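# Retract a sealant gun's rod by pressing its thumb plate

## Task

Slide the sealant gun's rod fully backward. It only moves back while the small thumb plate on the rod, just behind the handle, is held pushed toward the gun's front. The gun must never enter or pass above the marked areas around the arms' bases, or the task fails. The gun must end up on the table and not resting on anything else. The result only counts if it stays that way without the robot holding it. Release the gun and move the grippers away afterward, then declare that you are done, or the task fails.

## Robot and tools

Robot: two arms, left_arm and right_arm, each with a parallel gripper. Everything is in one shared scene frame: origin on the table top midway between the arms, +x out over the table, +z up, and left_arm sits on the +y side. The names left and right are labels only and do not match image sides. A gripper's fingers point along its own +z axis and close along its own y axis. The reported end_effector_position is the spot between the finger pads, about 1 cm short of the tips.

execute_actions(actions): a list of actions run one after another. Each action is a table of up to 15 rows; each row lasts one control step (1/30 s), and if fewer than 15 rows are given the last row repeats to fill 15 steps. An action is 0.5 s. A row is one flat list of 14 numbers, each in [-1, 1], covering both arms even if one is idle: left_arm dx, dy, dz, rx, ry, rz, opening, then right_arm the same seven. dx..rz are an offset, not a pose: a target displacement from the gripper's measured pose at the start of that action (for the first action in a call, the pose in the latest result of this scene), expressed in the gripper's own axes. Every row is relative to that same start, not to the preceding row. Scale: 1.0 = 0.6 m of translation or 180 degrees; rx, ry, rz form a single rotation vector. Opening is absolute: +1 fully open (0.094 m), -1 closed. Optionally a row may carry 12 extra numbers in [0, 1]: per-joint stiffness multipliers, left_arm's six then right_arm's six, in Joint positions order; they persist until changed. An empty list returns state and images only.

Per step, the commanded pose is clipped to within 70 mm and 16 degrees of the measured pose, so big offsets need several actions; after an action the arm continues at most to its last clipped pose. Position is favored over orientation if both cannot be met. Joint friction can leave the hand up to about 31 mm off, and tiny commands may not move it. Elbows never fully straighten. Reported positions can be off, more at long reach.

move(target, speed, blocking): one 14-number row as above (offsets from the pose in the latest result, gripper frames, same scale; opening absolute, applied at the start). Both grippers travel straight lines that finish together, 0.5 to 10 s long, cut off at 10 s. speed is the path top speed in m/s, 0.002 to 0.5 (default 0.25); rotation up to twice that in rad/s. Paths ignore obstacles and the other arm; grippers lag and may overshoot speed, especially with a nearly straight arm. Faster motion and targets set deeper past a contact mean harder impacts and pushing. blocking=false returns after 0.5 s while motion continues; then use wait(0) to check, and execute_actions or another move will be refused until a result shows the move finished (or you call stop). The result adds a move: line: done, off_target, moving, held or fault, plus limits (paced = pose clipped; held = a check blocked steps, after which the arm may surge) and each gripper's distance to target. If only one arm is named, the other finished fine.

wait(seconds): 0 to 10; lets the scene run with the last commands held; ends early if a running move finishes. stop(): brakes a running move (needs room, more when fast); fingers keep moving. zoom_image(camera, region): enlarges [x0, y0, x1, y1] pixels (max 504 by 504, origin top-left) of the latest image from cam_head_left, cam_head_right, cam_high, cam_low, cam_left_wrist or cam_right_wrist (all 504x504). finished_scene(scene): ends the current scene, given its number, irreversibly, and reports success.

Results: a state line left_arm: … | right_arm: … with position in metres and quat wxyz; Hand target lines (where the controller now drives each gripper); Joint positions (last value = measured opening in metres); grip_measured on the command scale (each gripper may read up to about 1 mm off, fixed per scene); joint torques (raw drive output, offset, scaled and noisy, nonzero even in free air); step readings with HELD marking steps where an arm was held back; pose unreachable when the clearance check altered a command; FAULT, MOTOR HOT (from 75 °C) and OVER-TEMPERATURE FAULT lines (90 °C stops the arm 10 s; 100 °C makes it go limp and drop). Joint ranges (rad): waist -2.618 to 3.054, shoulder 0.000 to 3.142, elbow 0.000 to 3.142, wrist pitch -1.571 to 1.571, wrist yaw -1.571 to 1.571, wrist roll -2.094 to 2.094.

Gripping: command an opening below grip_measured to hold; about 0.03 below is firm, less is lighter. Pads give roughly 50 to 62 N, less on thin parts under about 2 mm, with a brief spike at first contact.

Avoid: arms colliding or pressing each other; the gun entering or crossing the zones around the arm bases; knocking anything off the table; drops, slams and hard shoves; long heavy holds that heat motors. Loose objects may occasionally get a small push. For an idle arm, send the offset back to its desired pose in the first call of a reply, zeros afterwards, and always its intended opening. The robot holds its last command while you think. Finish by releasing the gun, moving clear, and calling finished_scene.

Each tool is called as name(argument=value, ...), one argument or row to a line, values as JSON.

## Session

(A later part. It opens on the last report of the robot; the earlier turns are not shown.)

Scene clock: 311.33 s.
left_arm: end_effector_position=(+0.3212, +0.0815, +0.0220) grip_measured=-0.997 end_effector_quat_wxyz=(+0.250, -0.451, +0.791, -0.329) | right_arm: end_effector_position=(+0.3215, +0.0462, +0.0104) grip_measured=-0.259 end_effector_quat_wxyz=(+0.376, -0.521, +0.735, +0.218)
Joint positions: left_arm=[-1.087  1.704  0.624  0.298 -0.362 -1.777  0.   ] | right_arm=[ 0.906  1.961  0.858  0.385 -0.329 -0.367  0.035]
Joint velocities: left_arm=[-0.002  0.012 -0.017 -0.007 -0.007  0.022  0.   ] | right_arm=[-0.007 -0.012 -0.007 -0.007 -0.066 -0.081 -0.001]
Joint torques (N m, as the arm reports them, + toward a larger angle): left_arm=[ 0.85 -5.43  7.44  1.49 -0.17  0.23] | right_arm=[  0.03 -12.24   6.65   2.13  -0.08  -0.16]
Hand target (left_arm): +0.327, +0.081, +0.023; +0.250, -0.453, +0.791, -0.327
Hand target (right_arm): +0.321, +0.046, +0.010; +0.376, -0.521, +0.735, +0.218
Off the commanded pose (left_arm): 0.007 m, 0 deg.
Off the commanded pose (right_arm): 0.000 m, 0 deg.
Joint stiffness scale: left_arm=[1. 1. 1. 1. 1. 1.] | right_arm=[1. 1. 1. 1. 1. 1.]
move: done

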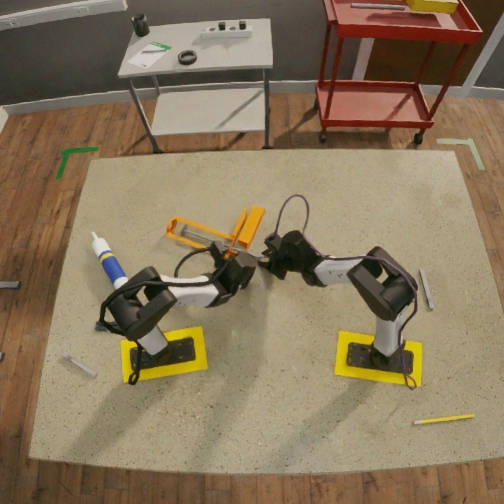

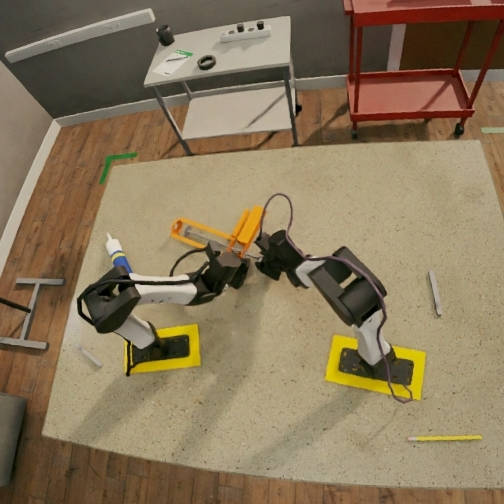

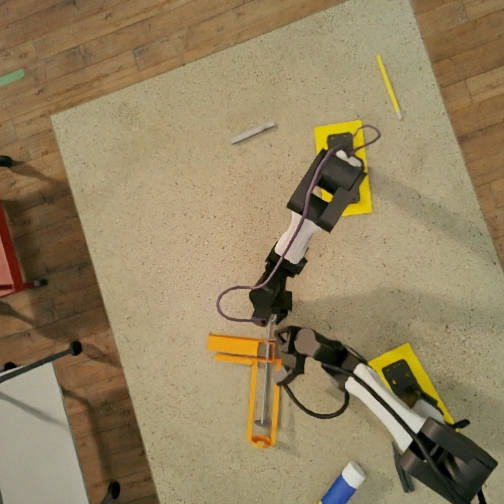

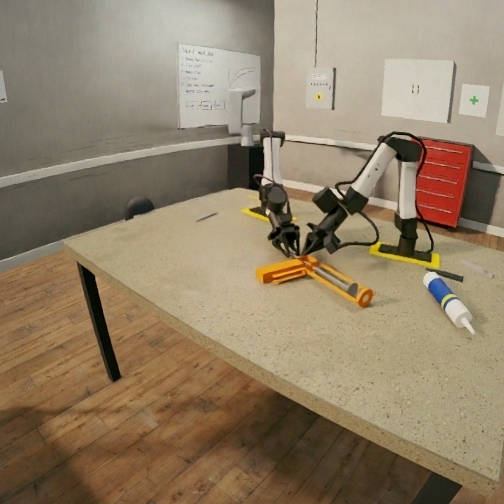

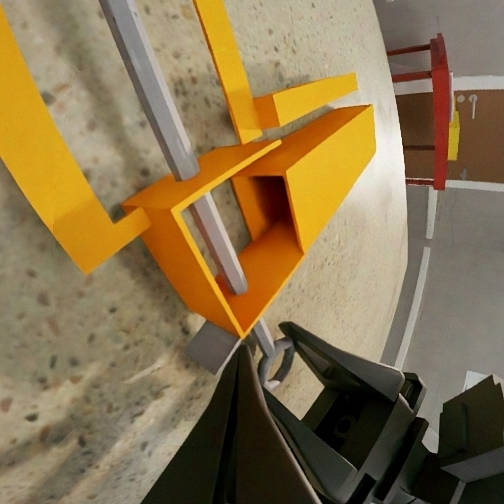

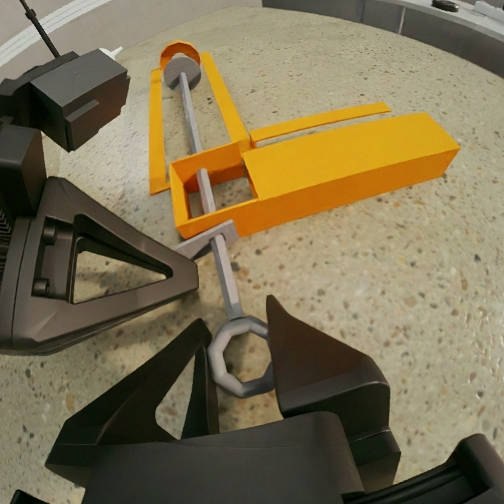

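move(
  target=[0.002,0.02,0.015,0,0,0,-1,0,0,0,0,0,0,-0.31],
  speed=0.04,
)

Scene clock: 317.07 s.
left_arm: end_effector_position=(+0.3254, +0.0762, +0.0183) grip_measured=-0.997 end_effector_quat_wxyz=(+0.251, -0.450, +0.786, -0.340) | right_arm: end_effector_position=(+0.3215, +0.0462, +0.0104) grip_measured=-0.259 end_effector_quat_wxyz=(+0.376, -0.521, +0.735, +0.218)
Joint positions: left_arm=[-1.087  1.742  0.624  0.361 -0.362 -1.777  0.   ] | right_arm=[ 0.906  1.961  0.858  0.385 -0.329 -0.367  0.035]
Joint velocities: left_arm=[-0.002  0.017  0.002 -0.022  0.022 -0.007 -0.   ] | right_arm=[ 0.007 -0.002 -0.007 -0.007 -0.007 -0.081 -0.   ]
Joint torques (N m, as the arm reports them, + toward a larger angle): left_arm=[-0.01 -5.68  3.63  1.72 -0.22  0.16] | right_arm=[  0.03 -12.26   6.65   2.13  -0.07  -0.16]
Hand target (left_arm): +0.320, +0.083, +0.007; +0.250, -0.451, +0.792, -0.329
Hand target (right_arm): +0.321, +0.046, +0.010; +0.376, -0.521, +0.735, +0.218
Off the commanded pose (left_arm): 0.014 m, 1 deg.
Off the commanded pose (right_arm): 0.000 m, 0 deg.
Joint stiffness scale: left_arm=[1. 1. 1. 1. 1. 1.] | right_arm=[1. 1. 1. 1. 1. 1.]
move: off_target (left_arm)

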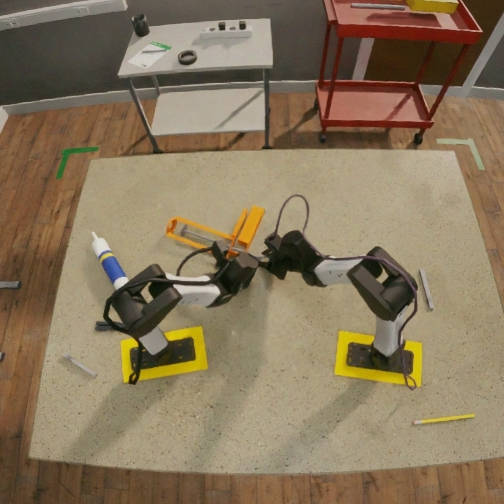

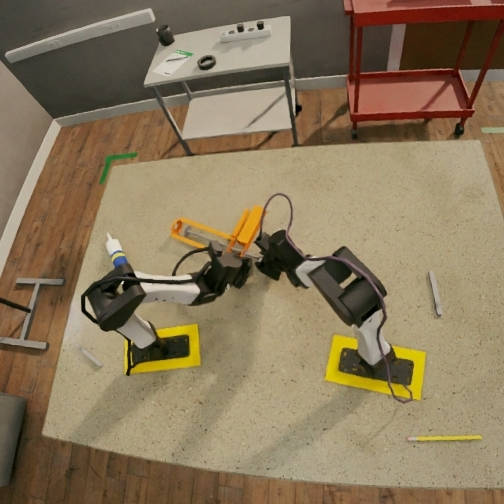

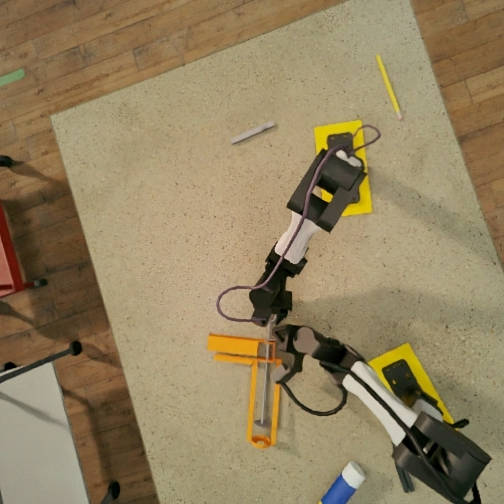

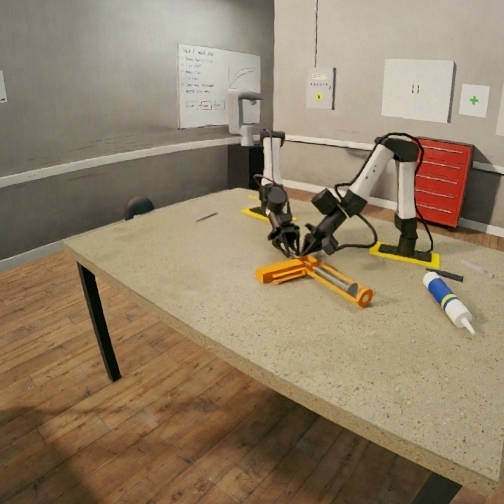

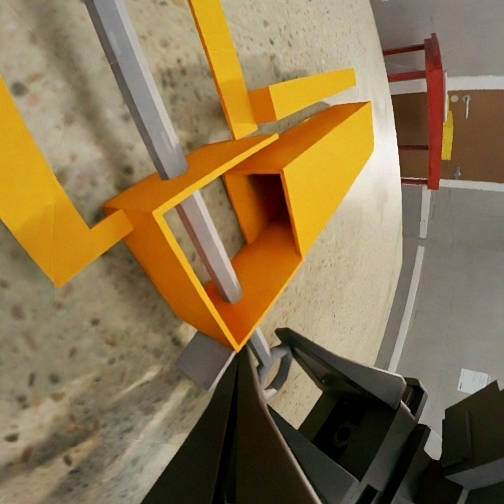

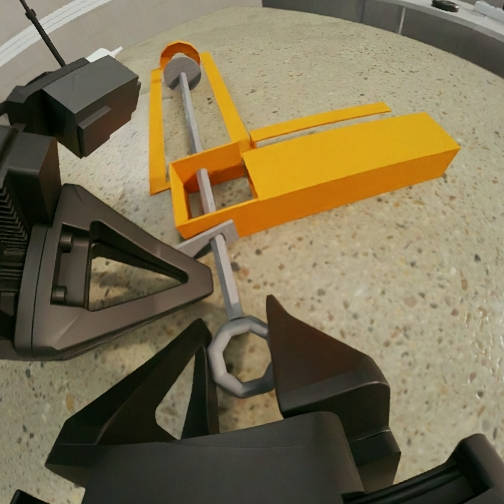

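move(
  target=[0,0.038,-0.005,0,0,0,-1,0,0,0,0,0,0,-0.31],
  speed=0.04,
)

Scene clock: 322.63 s.
left_arm: end_effector_position=(+0.3154, +0.0824, +0.0095) grip_measured=-0.997 end_effector_quat_wxyz=(+0.249, -0.449, +0.786, -0.345) | right_arm: end_effector_position=(+0.3215, +0.0462, +0.0104) grip_measured=-0.259 end_effector_quat_wxyz=(+0.376, -0.521, +0.735, +0.218)
Joint positions: left_arm=[-1.097  1.742  0.56   0.431 -0.362 -1.785  0.   ] | right_arm=[ 0.906  1.961  0.858  0.385 -0.329 -0.367  0.035]
Joint velocities: left_arm=[-0.012  0.007 -0.007  0.037  0.022  0.022  0.001] | right_arm=[-0.012 -0.007 -0.002 -0.022  0.007  0.051 -0.001]
Joint torques (N m, as the arm reports them, + toward a larger angle): left_arm=[-0.58 -5.48  3.77  1.81 -0.34  0.1 ] | right_arm=[  0.01 -12.28   6.66   2.13  -0.07  -0.16]
Hand target (left_arm): +0.311, +0.086, +0.003; +0.251, -0.450, +0.786, -0.340
Hand target (right_arm): +0.321, +0.046, +0.010; +0.376, -0.521, +0.735, +0.218
Off the commanded pose (left_arm): 0.008 m, 1 deg.
Off the commanded pose (right_arm): 0.000 m, 0 deg.
Joint stiffness scale: left_arm=[1. 1. 1. 1. 1. 1.] | right_arm=[1. 1. 1. 1. 1. 1.]
move: done

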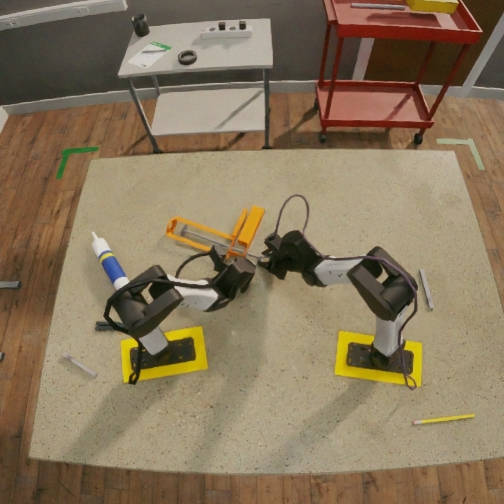

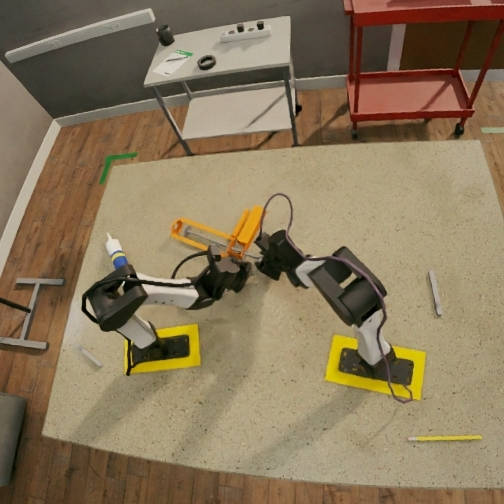

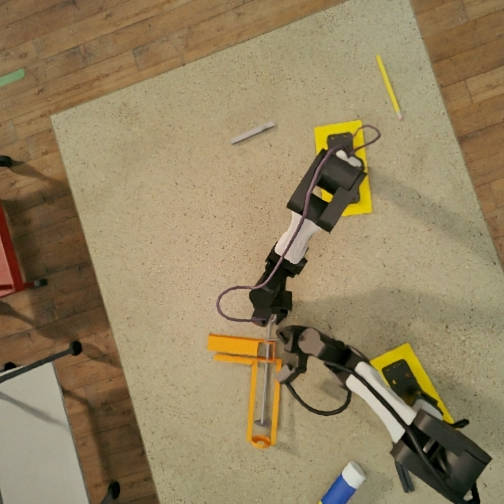

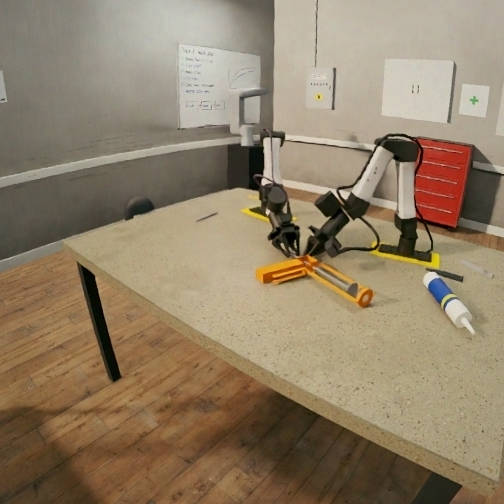

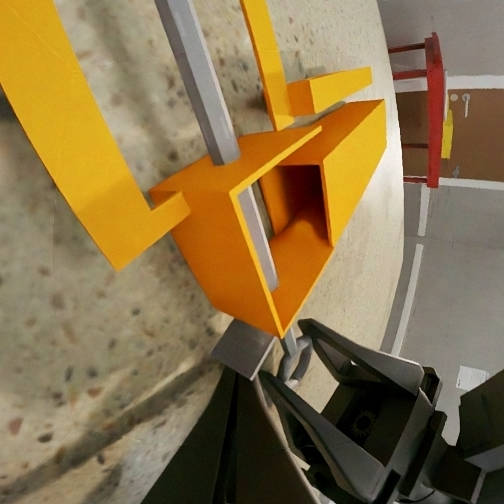

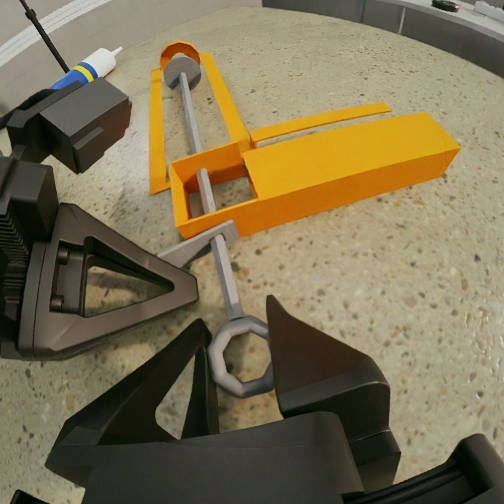

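move(
  target=[0,0,0,0,0,0,-1,0.073,0.001,-0.091,0,0,0,-0.31],
  speed=0.04,
)

Scene clock: 330.83 s.
left_arm: end_effector_position=(+0.3074, +0.0684, +0.0103) grip_measured=-0.997 end_effector_quat_wxyz=(+0.221, -0.435, +0.794, -0.363) | right_arm: end_effector_position=(+0.3018, -0.0080, +0.0109) grip_measured=-0.259 end_effector_quat_wxyz=(+0.380, -0.515, +0.736, +0.221)
Joint positions: left_arm=[-1.11   1.742  0.56   0.45  -0.3   -1.785  0.   ] | right_arm=[ 0.81   1.822  0.644  0.447 -0.401 -0.421  0.035]
Joint velocities: left_arm=[ 0.017 -0.002 -0.002  0.037 -0.037 -0.081 -0.001] | right_arm=[-0.012 -0.012 -0.012  0.037  0.051 -0.007 -0.001]
Joint torques (N m, as the arm reports them, + toward a larger angle): left_arm=[ 0.76 -6.52  5.19  1.51 -0.76  0.18] | right_arm=[ -1.42 -12.73   3.17   2.07  -0.22  -0.39]
Hand target (left_arm): +0.315, +0.082, +0.010; +0.249, -0.449, +0.786, -0.345
Hand target (right_arm): +0.295, -0.018, +0.009; +0.376, -0.520, +0.735, +0.220
Off the commanded pose (left_arm): 0.016 m, 4 deg.
Off the commanded pose (right_arm): 0.013 m, 1 deg.
Joint stiffness scale: left_arm=[1. 1. 1. 1. 1. 1.] | right_arm=[1. 1. 1. 1. 1. 1.]
move: off_target (left_arm, right_arm)

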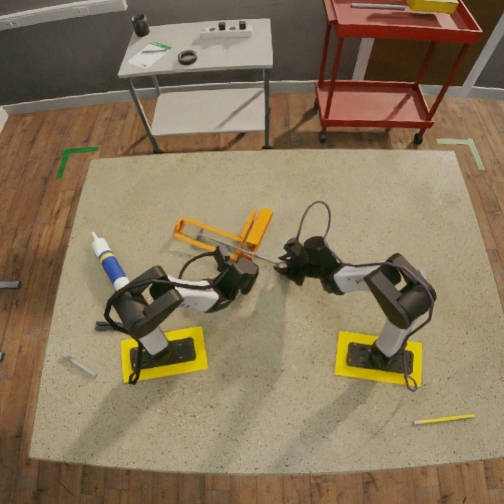

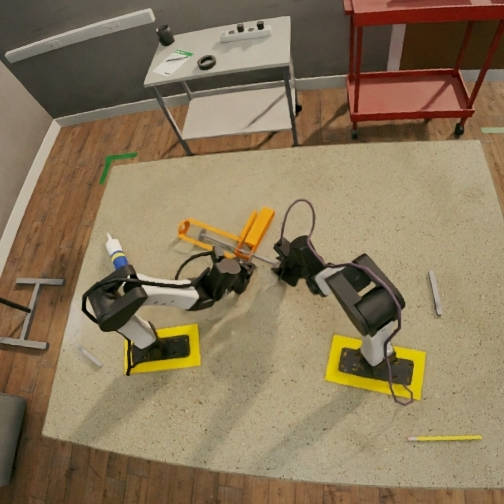

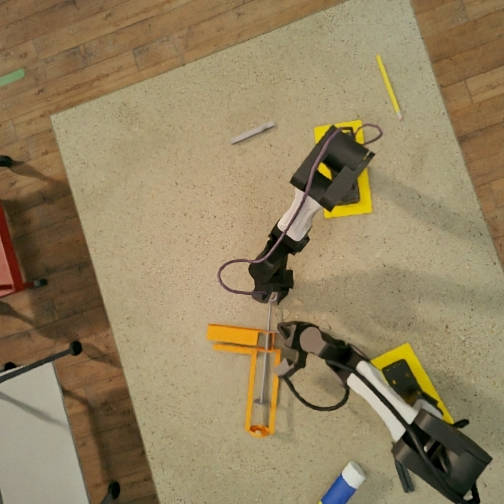

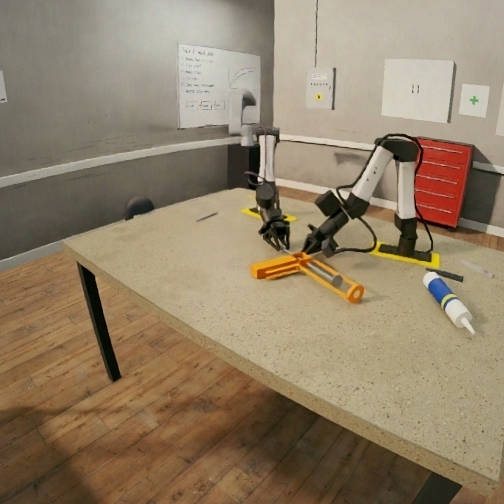

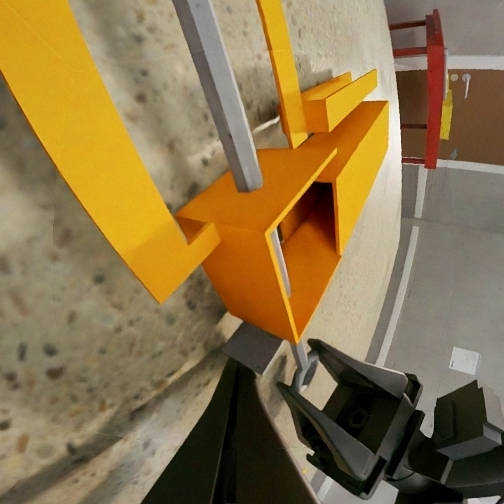

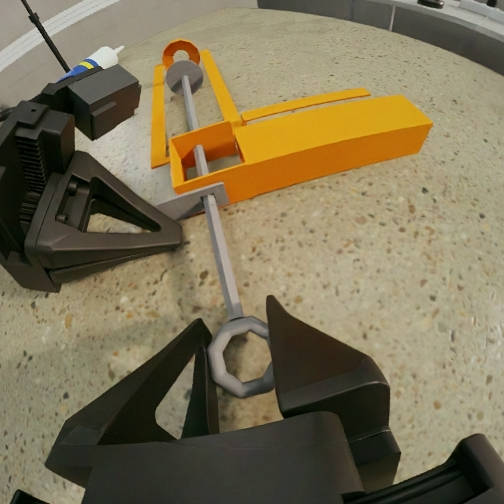

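move(
  target=[-0.05,-0.006,0.01,-0.001,-0.019,-0.016,-1,0.135,0.0015,-0.17,0,0,0,-0.31],
  speed=0.05,
)

zoom_image(
  camera="cam_high",
  region=[190, 230, 370, 450],
)

Scene clock: 350.53 s.
left_arm: end_effector_position=(+0.3225, +0.0749, +0.0172) grip_measured=-0.997 end_effector_quat_wxyz=(+0.218, -0.450, +0.779, -0.379) | right_arm: end_effector_position=(+0.2644, -0.1202, +0.0156) grip_measured=-0.308 end_effector_quat_wxyz=(+0.398, -0.513, +0.728, +0.220)
Joint positions: left_arm=[-1.054  1.737  0.56   0.484 -0.261 -1.785  0.   ] | right_arm=[ 0.461  1.52   0.325  0.364 -0.652 -0.696  0.032]
Joint velocities: left_arm=[-0.007  0.012 -0.017 -0.081 -0.051 -0.007  0.001] | right_arm=[ 0.002  0.002 -0.002 -0.037 -0.022 -0.022 -0.001]
Joint torques (N m, as the arm reports them, + toward a larger angle): left_arm=[ 1.36 -5.86  5.59  1.41 -0.52  0.16] | right_arm=[-0.77 -7.87  3.56  1.6  -0.27 -0.21]
Hand target (left_arm): +0.329, +0.090, +0.011; +0.234, -0.466, +0.776, -0.354
Hand target (right_arm): +0.252, -0.125, +0.008; +0.382, -0.512, +0.735, +0.226
Off the commanded pose (left_arm): 0.018 m, 4 deg.
Off the commanded pose (right_arm): 0.016 m, 2 deg.
Joint stiffness scale: left_arm=[1. 1. 1. 1. 1. 1.] | right_arm=[1. 1. 1. 1. 1. 1.]
move: off_target (left_arm, right_arm)

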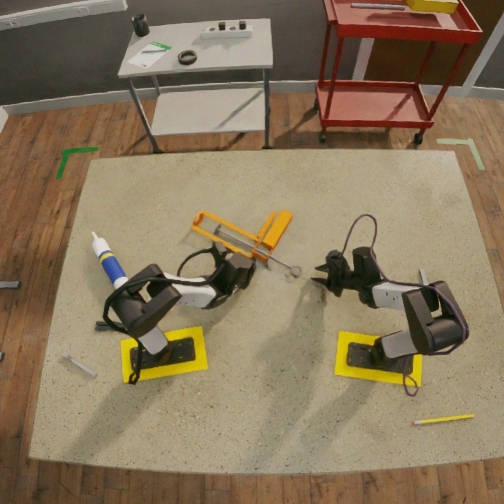

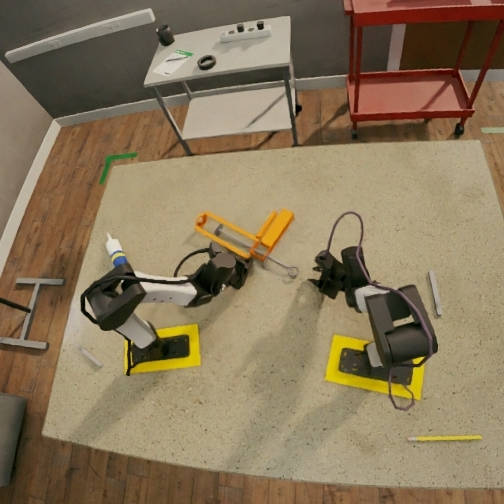

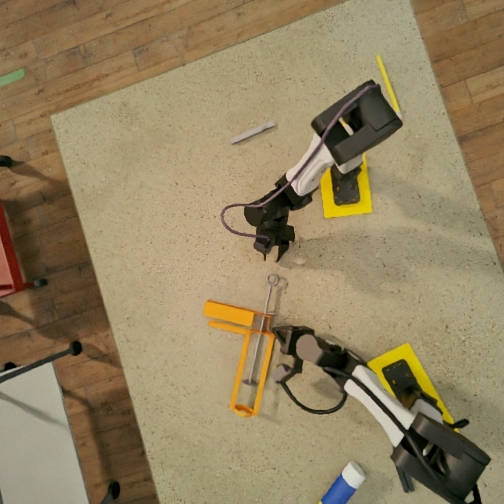

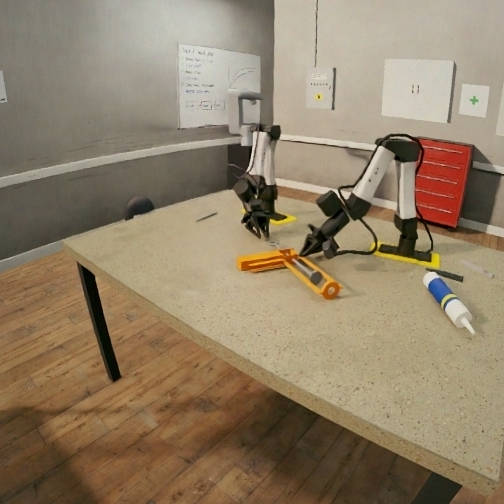

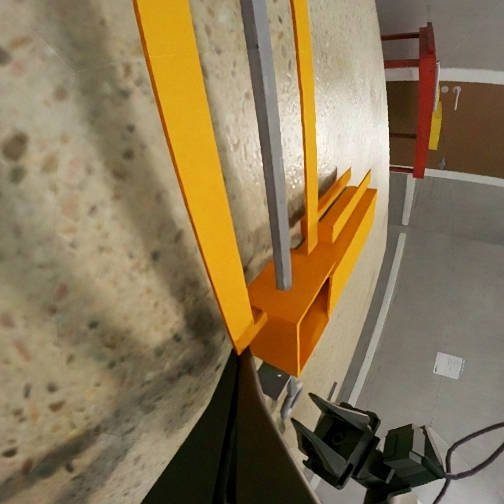

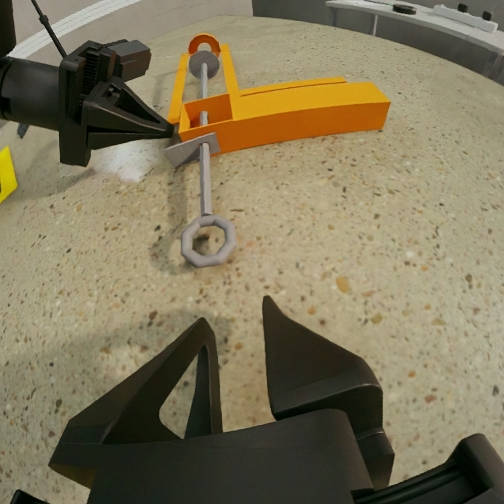

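Region (190, 230, 370, 450) of cam_high's 504x504 image, scaled by 2.291, with more detail than that image has; it fills the left 412 columns of this view, and the rest is white.

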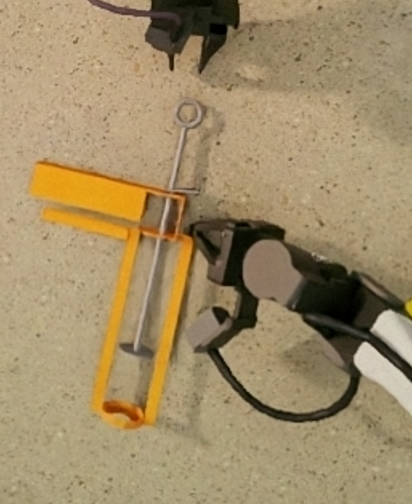

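move(
  target=[0,0,-0.08,0,0,0,-1,-0.05,0.003,0.083,0.031,0.003,0.023,0.2],
  speed=0.08,
)

Scene clock: 385.20 s.
left_arm: end_effector_position=(+0.2967, +0.0907, +0.0492) grip_measured=-0.997 end_effector_quat_wxyz=(+0.218, -0.450, +0.777, -0.383) | right_arm: end_effector_position=(+0.2801, -0.0726, +0.0103) grip_measured=+0.198 end_effector_quat_wxyz=(+0.408, -0.473, +0.757, +0.194)
Joint positions: left_arm=[-1.092  1.504  0.494  0.317 -0.29  -1.812  0.   ] | right_arm=[ 0.701  1.648  0.371  0.582 -0.39  -0.421  0.056]
Joint velocities: left_arm=[-0.012 -0.002 -0.012  0.051  0.007 -0.007  0.   ] | right_arm=[-0.012 -0.007 -0.002 -0.022 -0.007  0.066  0.   ]
Joint torques (N m, as the arm reports them, + toward a larger angle): left_arm=[-0.76 -6.26  4.59  1.65 -0.29  0.12] | right_arm=[ 0.8  -4.98  7.49  2.23 -0.02 -0.1 ]
Hand target (left_arm): +0.291, +0.094, +0.047; +0.218, -0.449, +0.779, -0.379
Hand target (right_arm): +0.286, -0.068, +0.010; +0.410, -0.470, +0.758, +0.192
Off the commanded pose (left_arm): 0.008 m, 1 deg.
Off the commanded pose (right_arm): 0.008 m, 1 deg.
Joint stiffness scale: left_arm=[1. 1. 1. 1. 1. 1.] | right_arm=[1. 1. 1. 1. 1. 1.]
move: done

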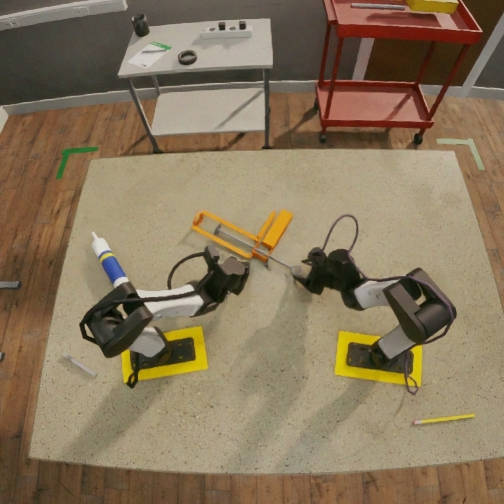

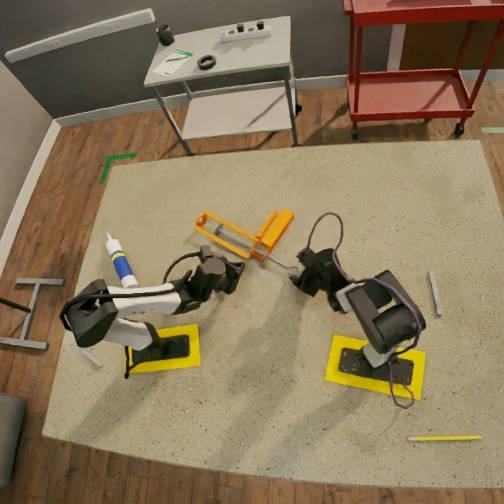

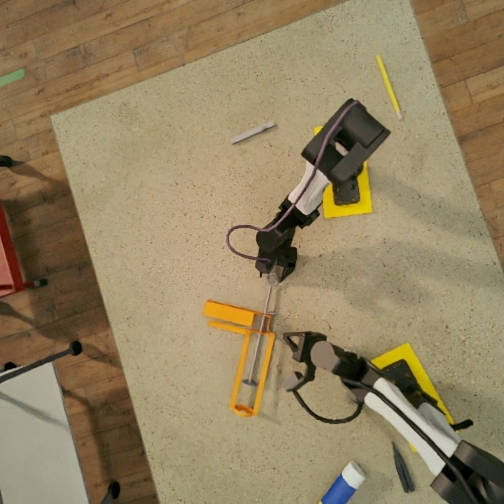

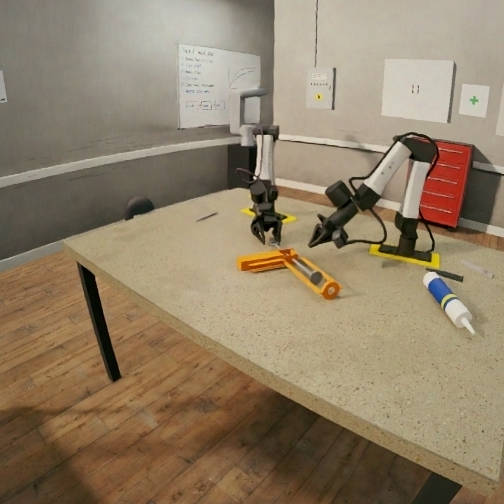

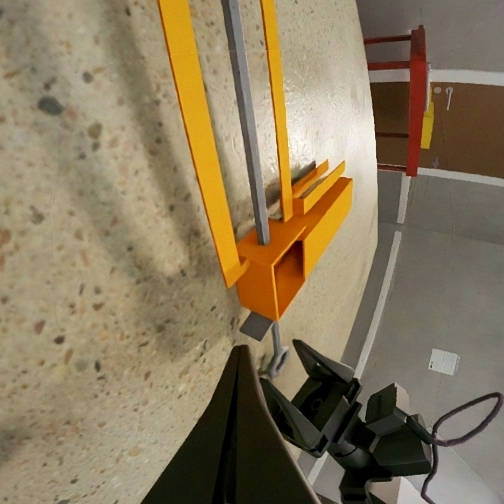

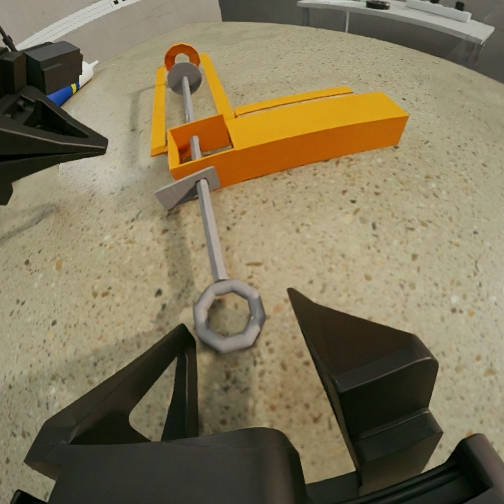

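move(
  target=[0.088,-0.089,0.057,-0.287,-0.097,0.038,-0.45,-0.03,0.008,0.04,0,0,0,0.2],
  speed=0.2,
)

Scene clock: 406.17 s.
left_arm: end_effector_position=(+0.3269, +0.0187, +0.0662) grip_measured=-0.452 end_effector_quat_wxyz=(+0.143, -0.505, +0.848, +0.078) | right_arm: end_effector_position=(+0.2861, -0.0492, +0.0120) grip_measured=+0.198 end_effector_quat_wxyz=(+0.408, -0.475, +0.755, +0.194)
Joint positions: left_arm=[-1.143  2.438  2.269 -1.539 -0.298 -2.044  0.026] | right_arm=[ 0.771  1.698  0.437  0.584 -0.338 -0.379  0.056]
Joint velocities: left_arm=[ 0.007  0.022  0.012 -0.095 -0.037 -0.022 -0.   ] | right_arm=[-0.007 -0.017 -0.012 -0.007  0.051  0.022 -0.001]
Joint torques (N m, as the arm reports them, + toward a larger angle): left_arm=[ -0.7  -12.13   7.92  -0.11  -0.14   0.1 ] | right_arm=[ 0.77 -5.62  7.62  2.21  0.01 -0.07]
Hand target (left_arm): +0.323, +0.013, +0.069; +0.139, -0.503, +0.850, +0.075
Hand target (right_arm): +0.290, -0.045, +0.010; +0.407, -0.473, +0.757, +0.193
Off the commanded pose (left_arm): 0.008 m, 1 deg.
Off the commanded pose (right_arm): 0.007 m, 0 deg.
Joint stiffness scale: left_arm=[1. 1. 1. 1. 1. 1.] | right_arm=[1. 1. 1. 1. 1. 1.]
move: done

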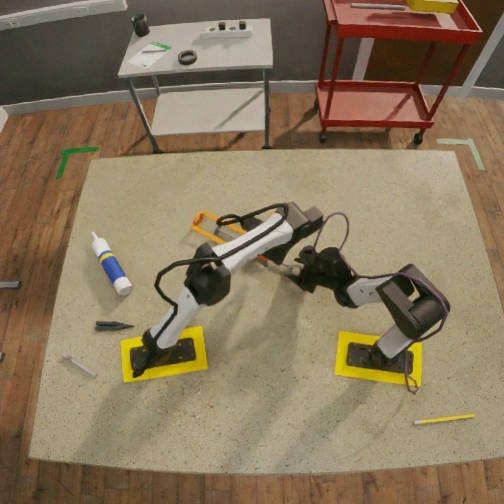

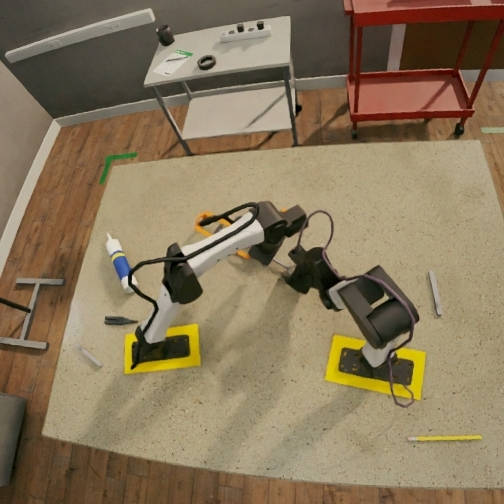

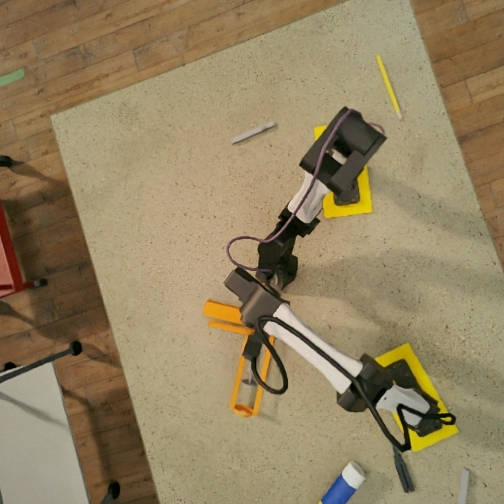

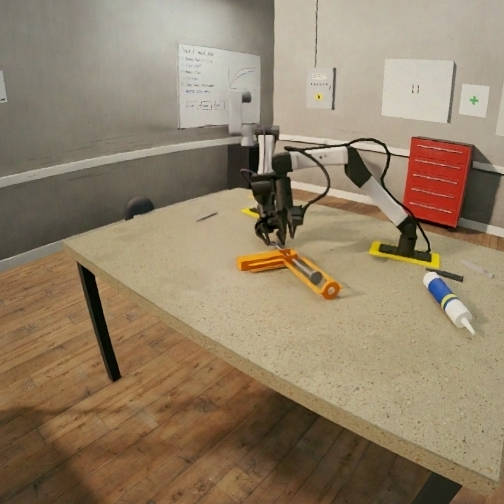

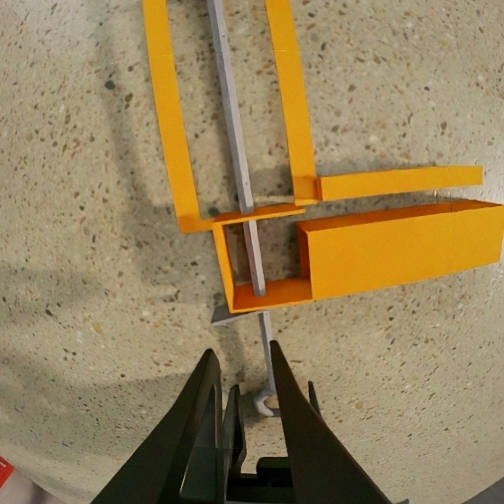

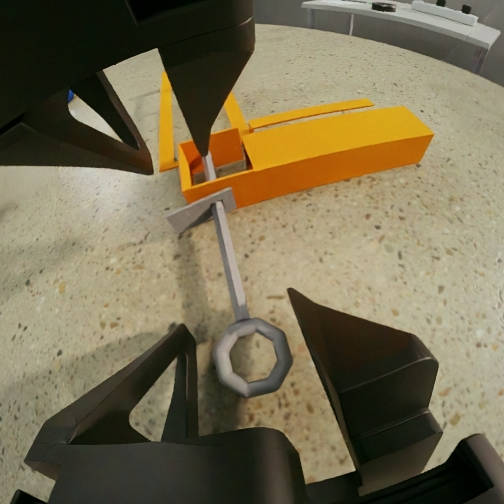

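move(
  target=[0.013,-0.032,0.04,0,0,0,-0.45,0,0,0,0,0,0,-0.31],
  speed=0.06,
)

Scene clock: 415.67 s.
left_arm: end_effector_position=(+0.3352, +0.0124, +0.0380) grip_measured=-0.452 end_effector_quat_wxyz=(+0.141, -0.500, +0.849, +0.092) | right_arm: end_effector_position=(+0.2868, -0.0495, +0.0122) grip_measured=-0.274 end_effector_quat_wxyz=(+0.409, -0.476, +0.755, +0.192)
Joint positions: left_arm=[-1.136  2.535  2.332 -1.529 -0.298 -2.032  0.026] | right_arm=[ 0.771  1.698  0.437  0.586 -0.334 -0.382  0.034]
Joint velocities: left_arm=[ 0.007 -0.022 -0.007  0.022  0.022  0.022 -0.   ] | right_arm=[ 0.027  0.002  0.007  0.051  0.007 -0.007  0.001]
Joint torques (N m, as the arm reports them, + toward a larger angle): left_arm=[  0.71 -12.84   7.71   0.03  -0.28   0.19] | right_arm=[ 0.   -8.21  5.82  2.16 -0.11 -0.12]
Hand target (left_arm): +0.344, +0.010, +0.041; +0.143, -0.505, +0.848, +0.078
Hand target (right_arm): +0.286, -0.049, +0.012; +0.408, -0.475, +0.755, +0.194
Off the commanded pose (left_arm): 0.010 m, 2 deg.
Off the commanded pose (right_arm): 0.001 m, 0 deg.
Joint stiffness scale: left_arm=[1. 1. 1. 1. 1. 1.] | right_arm=[1. 1. 1. 1. 1. 1.]
move: done

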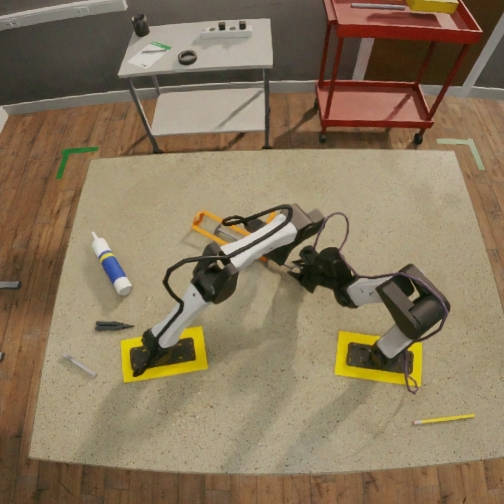

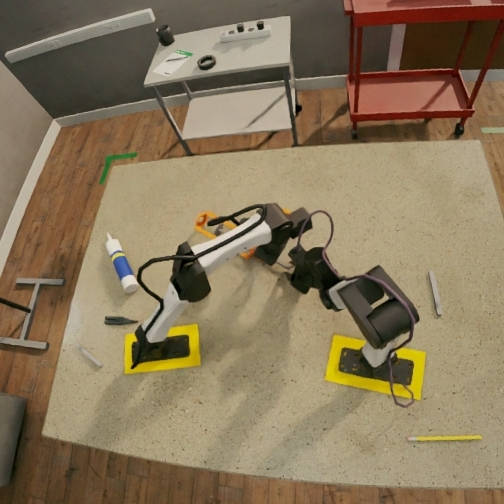

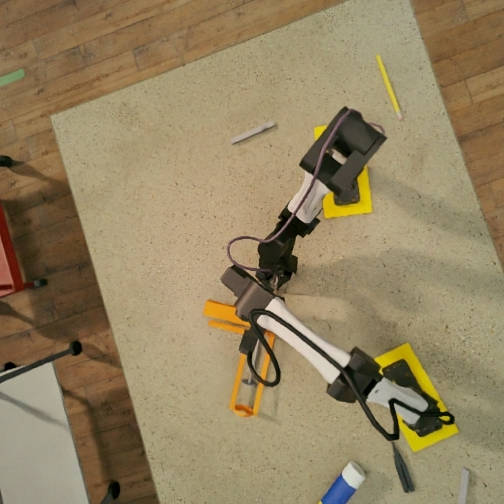

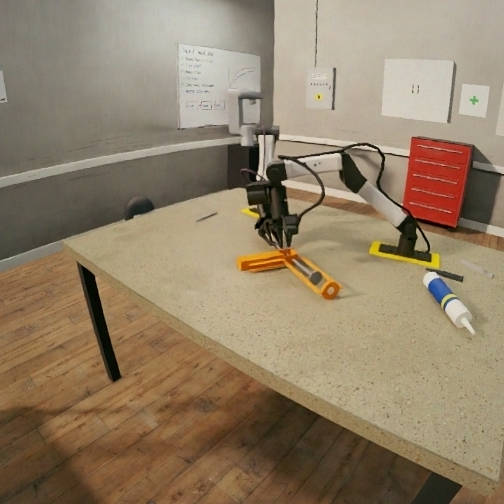

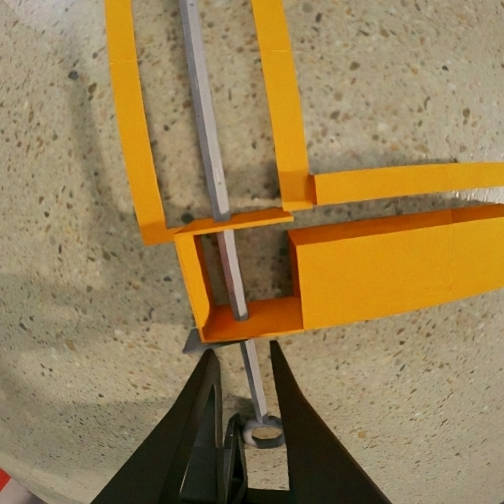

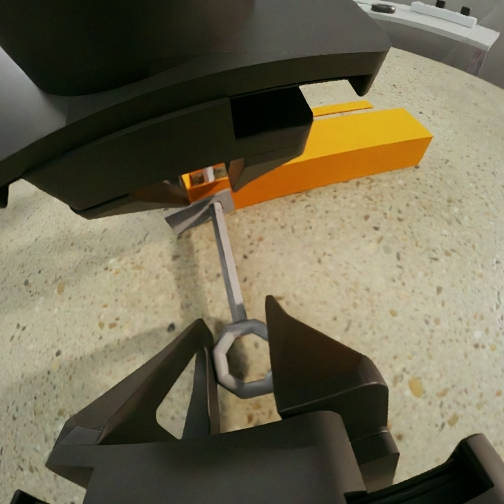

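move(
  target=[0.03,-0.008,-0.009,0,0,0,-0.45,0,0,0,0,0,0,-0.31],
  speed=0.04,
)

Scene clock: 422.73 s.
left_arm: end_effector_position=(+0.3325, -0.0019, +0.0346) grip_measured=-0.452 end_effector_quat_wxyz=(+0.143, -0.500, +0.850, +0.083) | right_arm: end_effector_position=(+0.2869, -0.0495, +0.0122) grip_measured=-0.274 end_effector_quat_wxyz=(+0.410, -0.476, +0.754, +0.191)
Joint positions: left_arm=[-1.159  2.58   2.404 -1.544 -0.298 -2.051  0.026] | right_arm=[ 0.771  1.698  0.437  0.586 -0.334 -0.383  0.034]
Joint velocities: left_arm=[-0.002 -0.007 -0.002 -0.095 -0.037 -0.037  0.   ] | right_arm=[ 0.002 -0.012 -0.012  0.037 -0.022 -0.022 -0.   ]
Joint torques (N m, as the arm reports them, + toward a larger angle): left_arm=[ -0.38 -12.9    7.77  -0.15  -0.23   0.03] | right_arm=[-0.01 -8.17  5.79  2.17 -0.08 -0.15]
Hand target (left_arm): +0.330, -0.006, +0.037; +0.142, -0.499, +0.851, +0.080
Hand target (right_arm): +0.287, -0.050, +0.012; +0.409, -0.476, +0.755, +0.191
Off the commanded pose (left_arm): 0.006 m, 1 deg.
Off the commanded pose (right_arm): 0.000 m, 0 deg.
Joint stiffness scale: left_arm=[1. 1. 1. 1. 1. 1.] | right_arm=[1. 1. 1. 1. 1. 1.]
joint sent to its limit (left arm) — the command would take joint 4 (wrist pitch) past its lower limit, so that joint was sent only as far as its limit.
move: done

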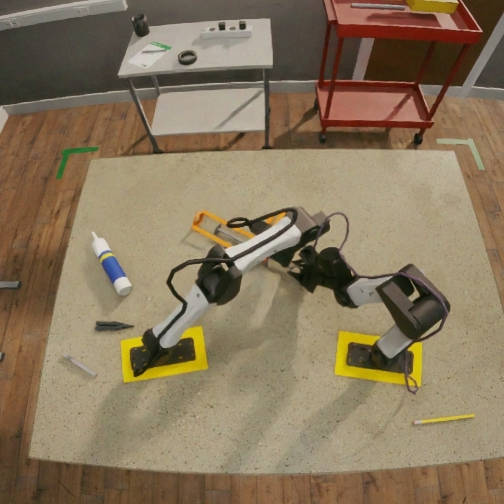

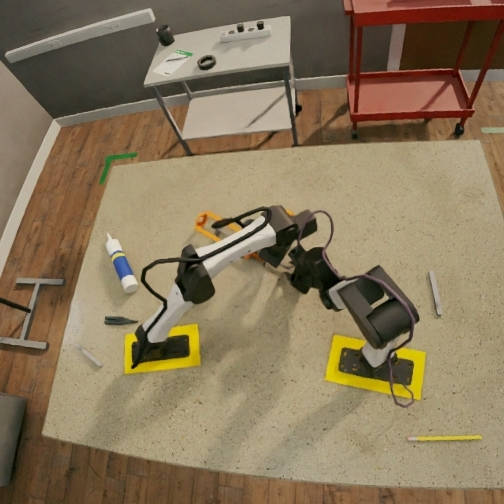

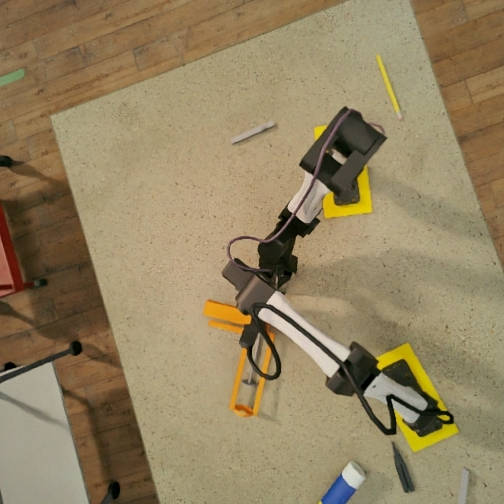

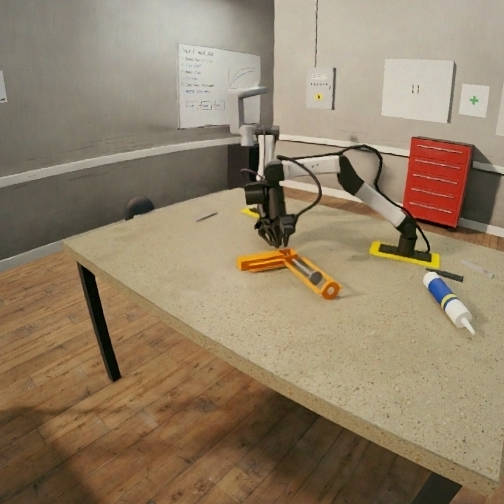

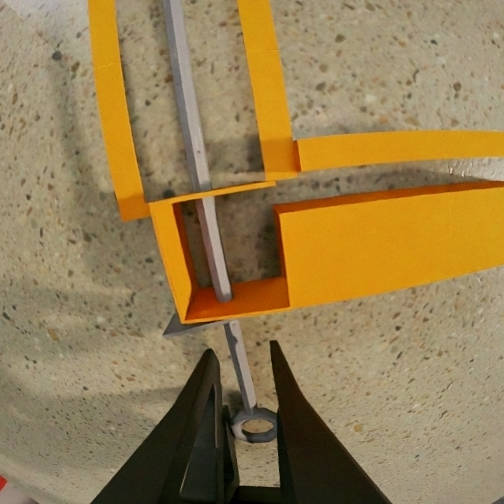

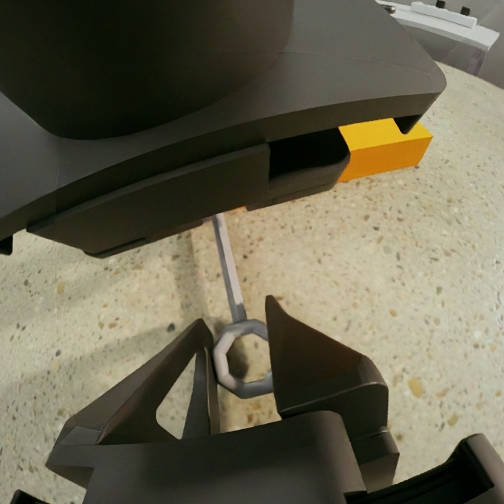

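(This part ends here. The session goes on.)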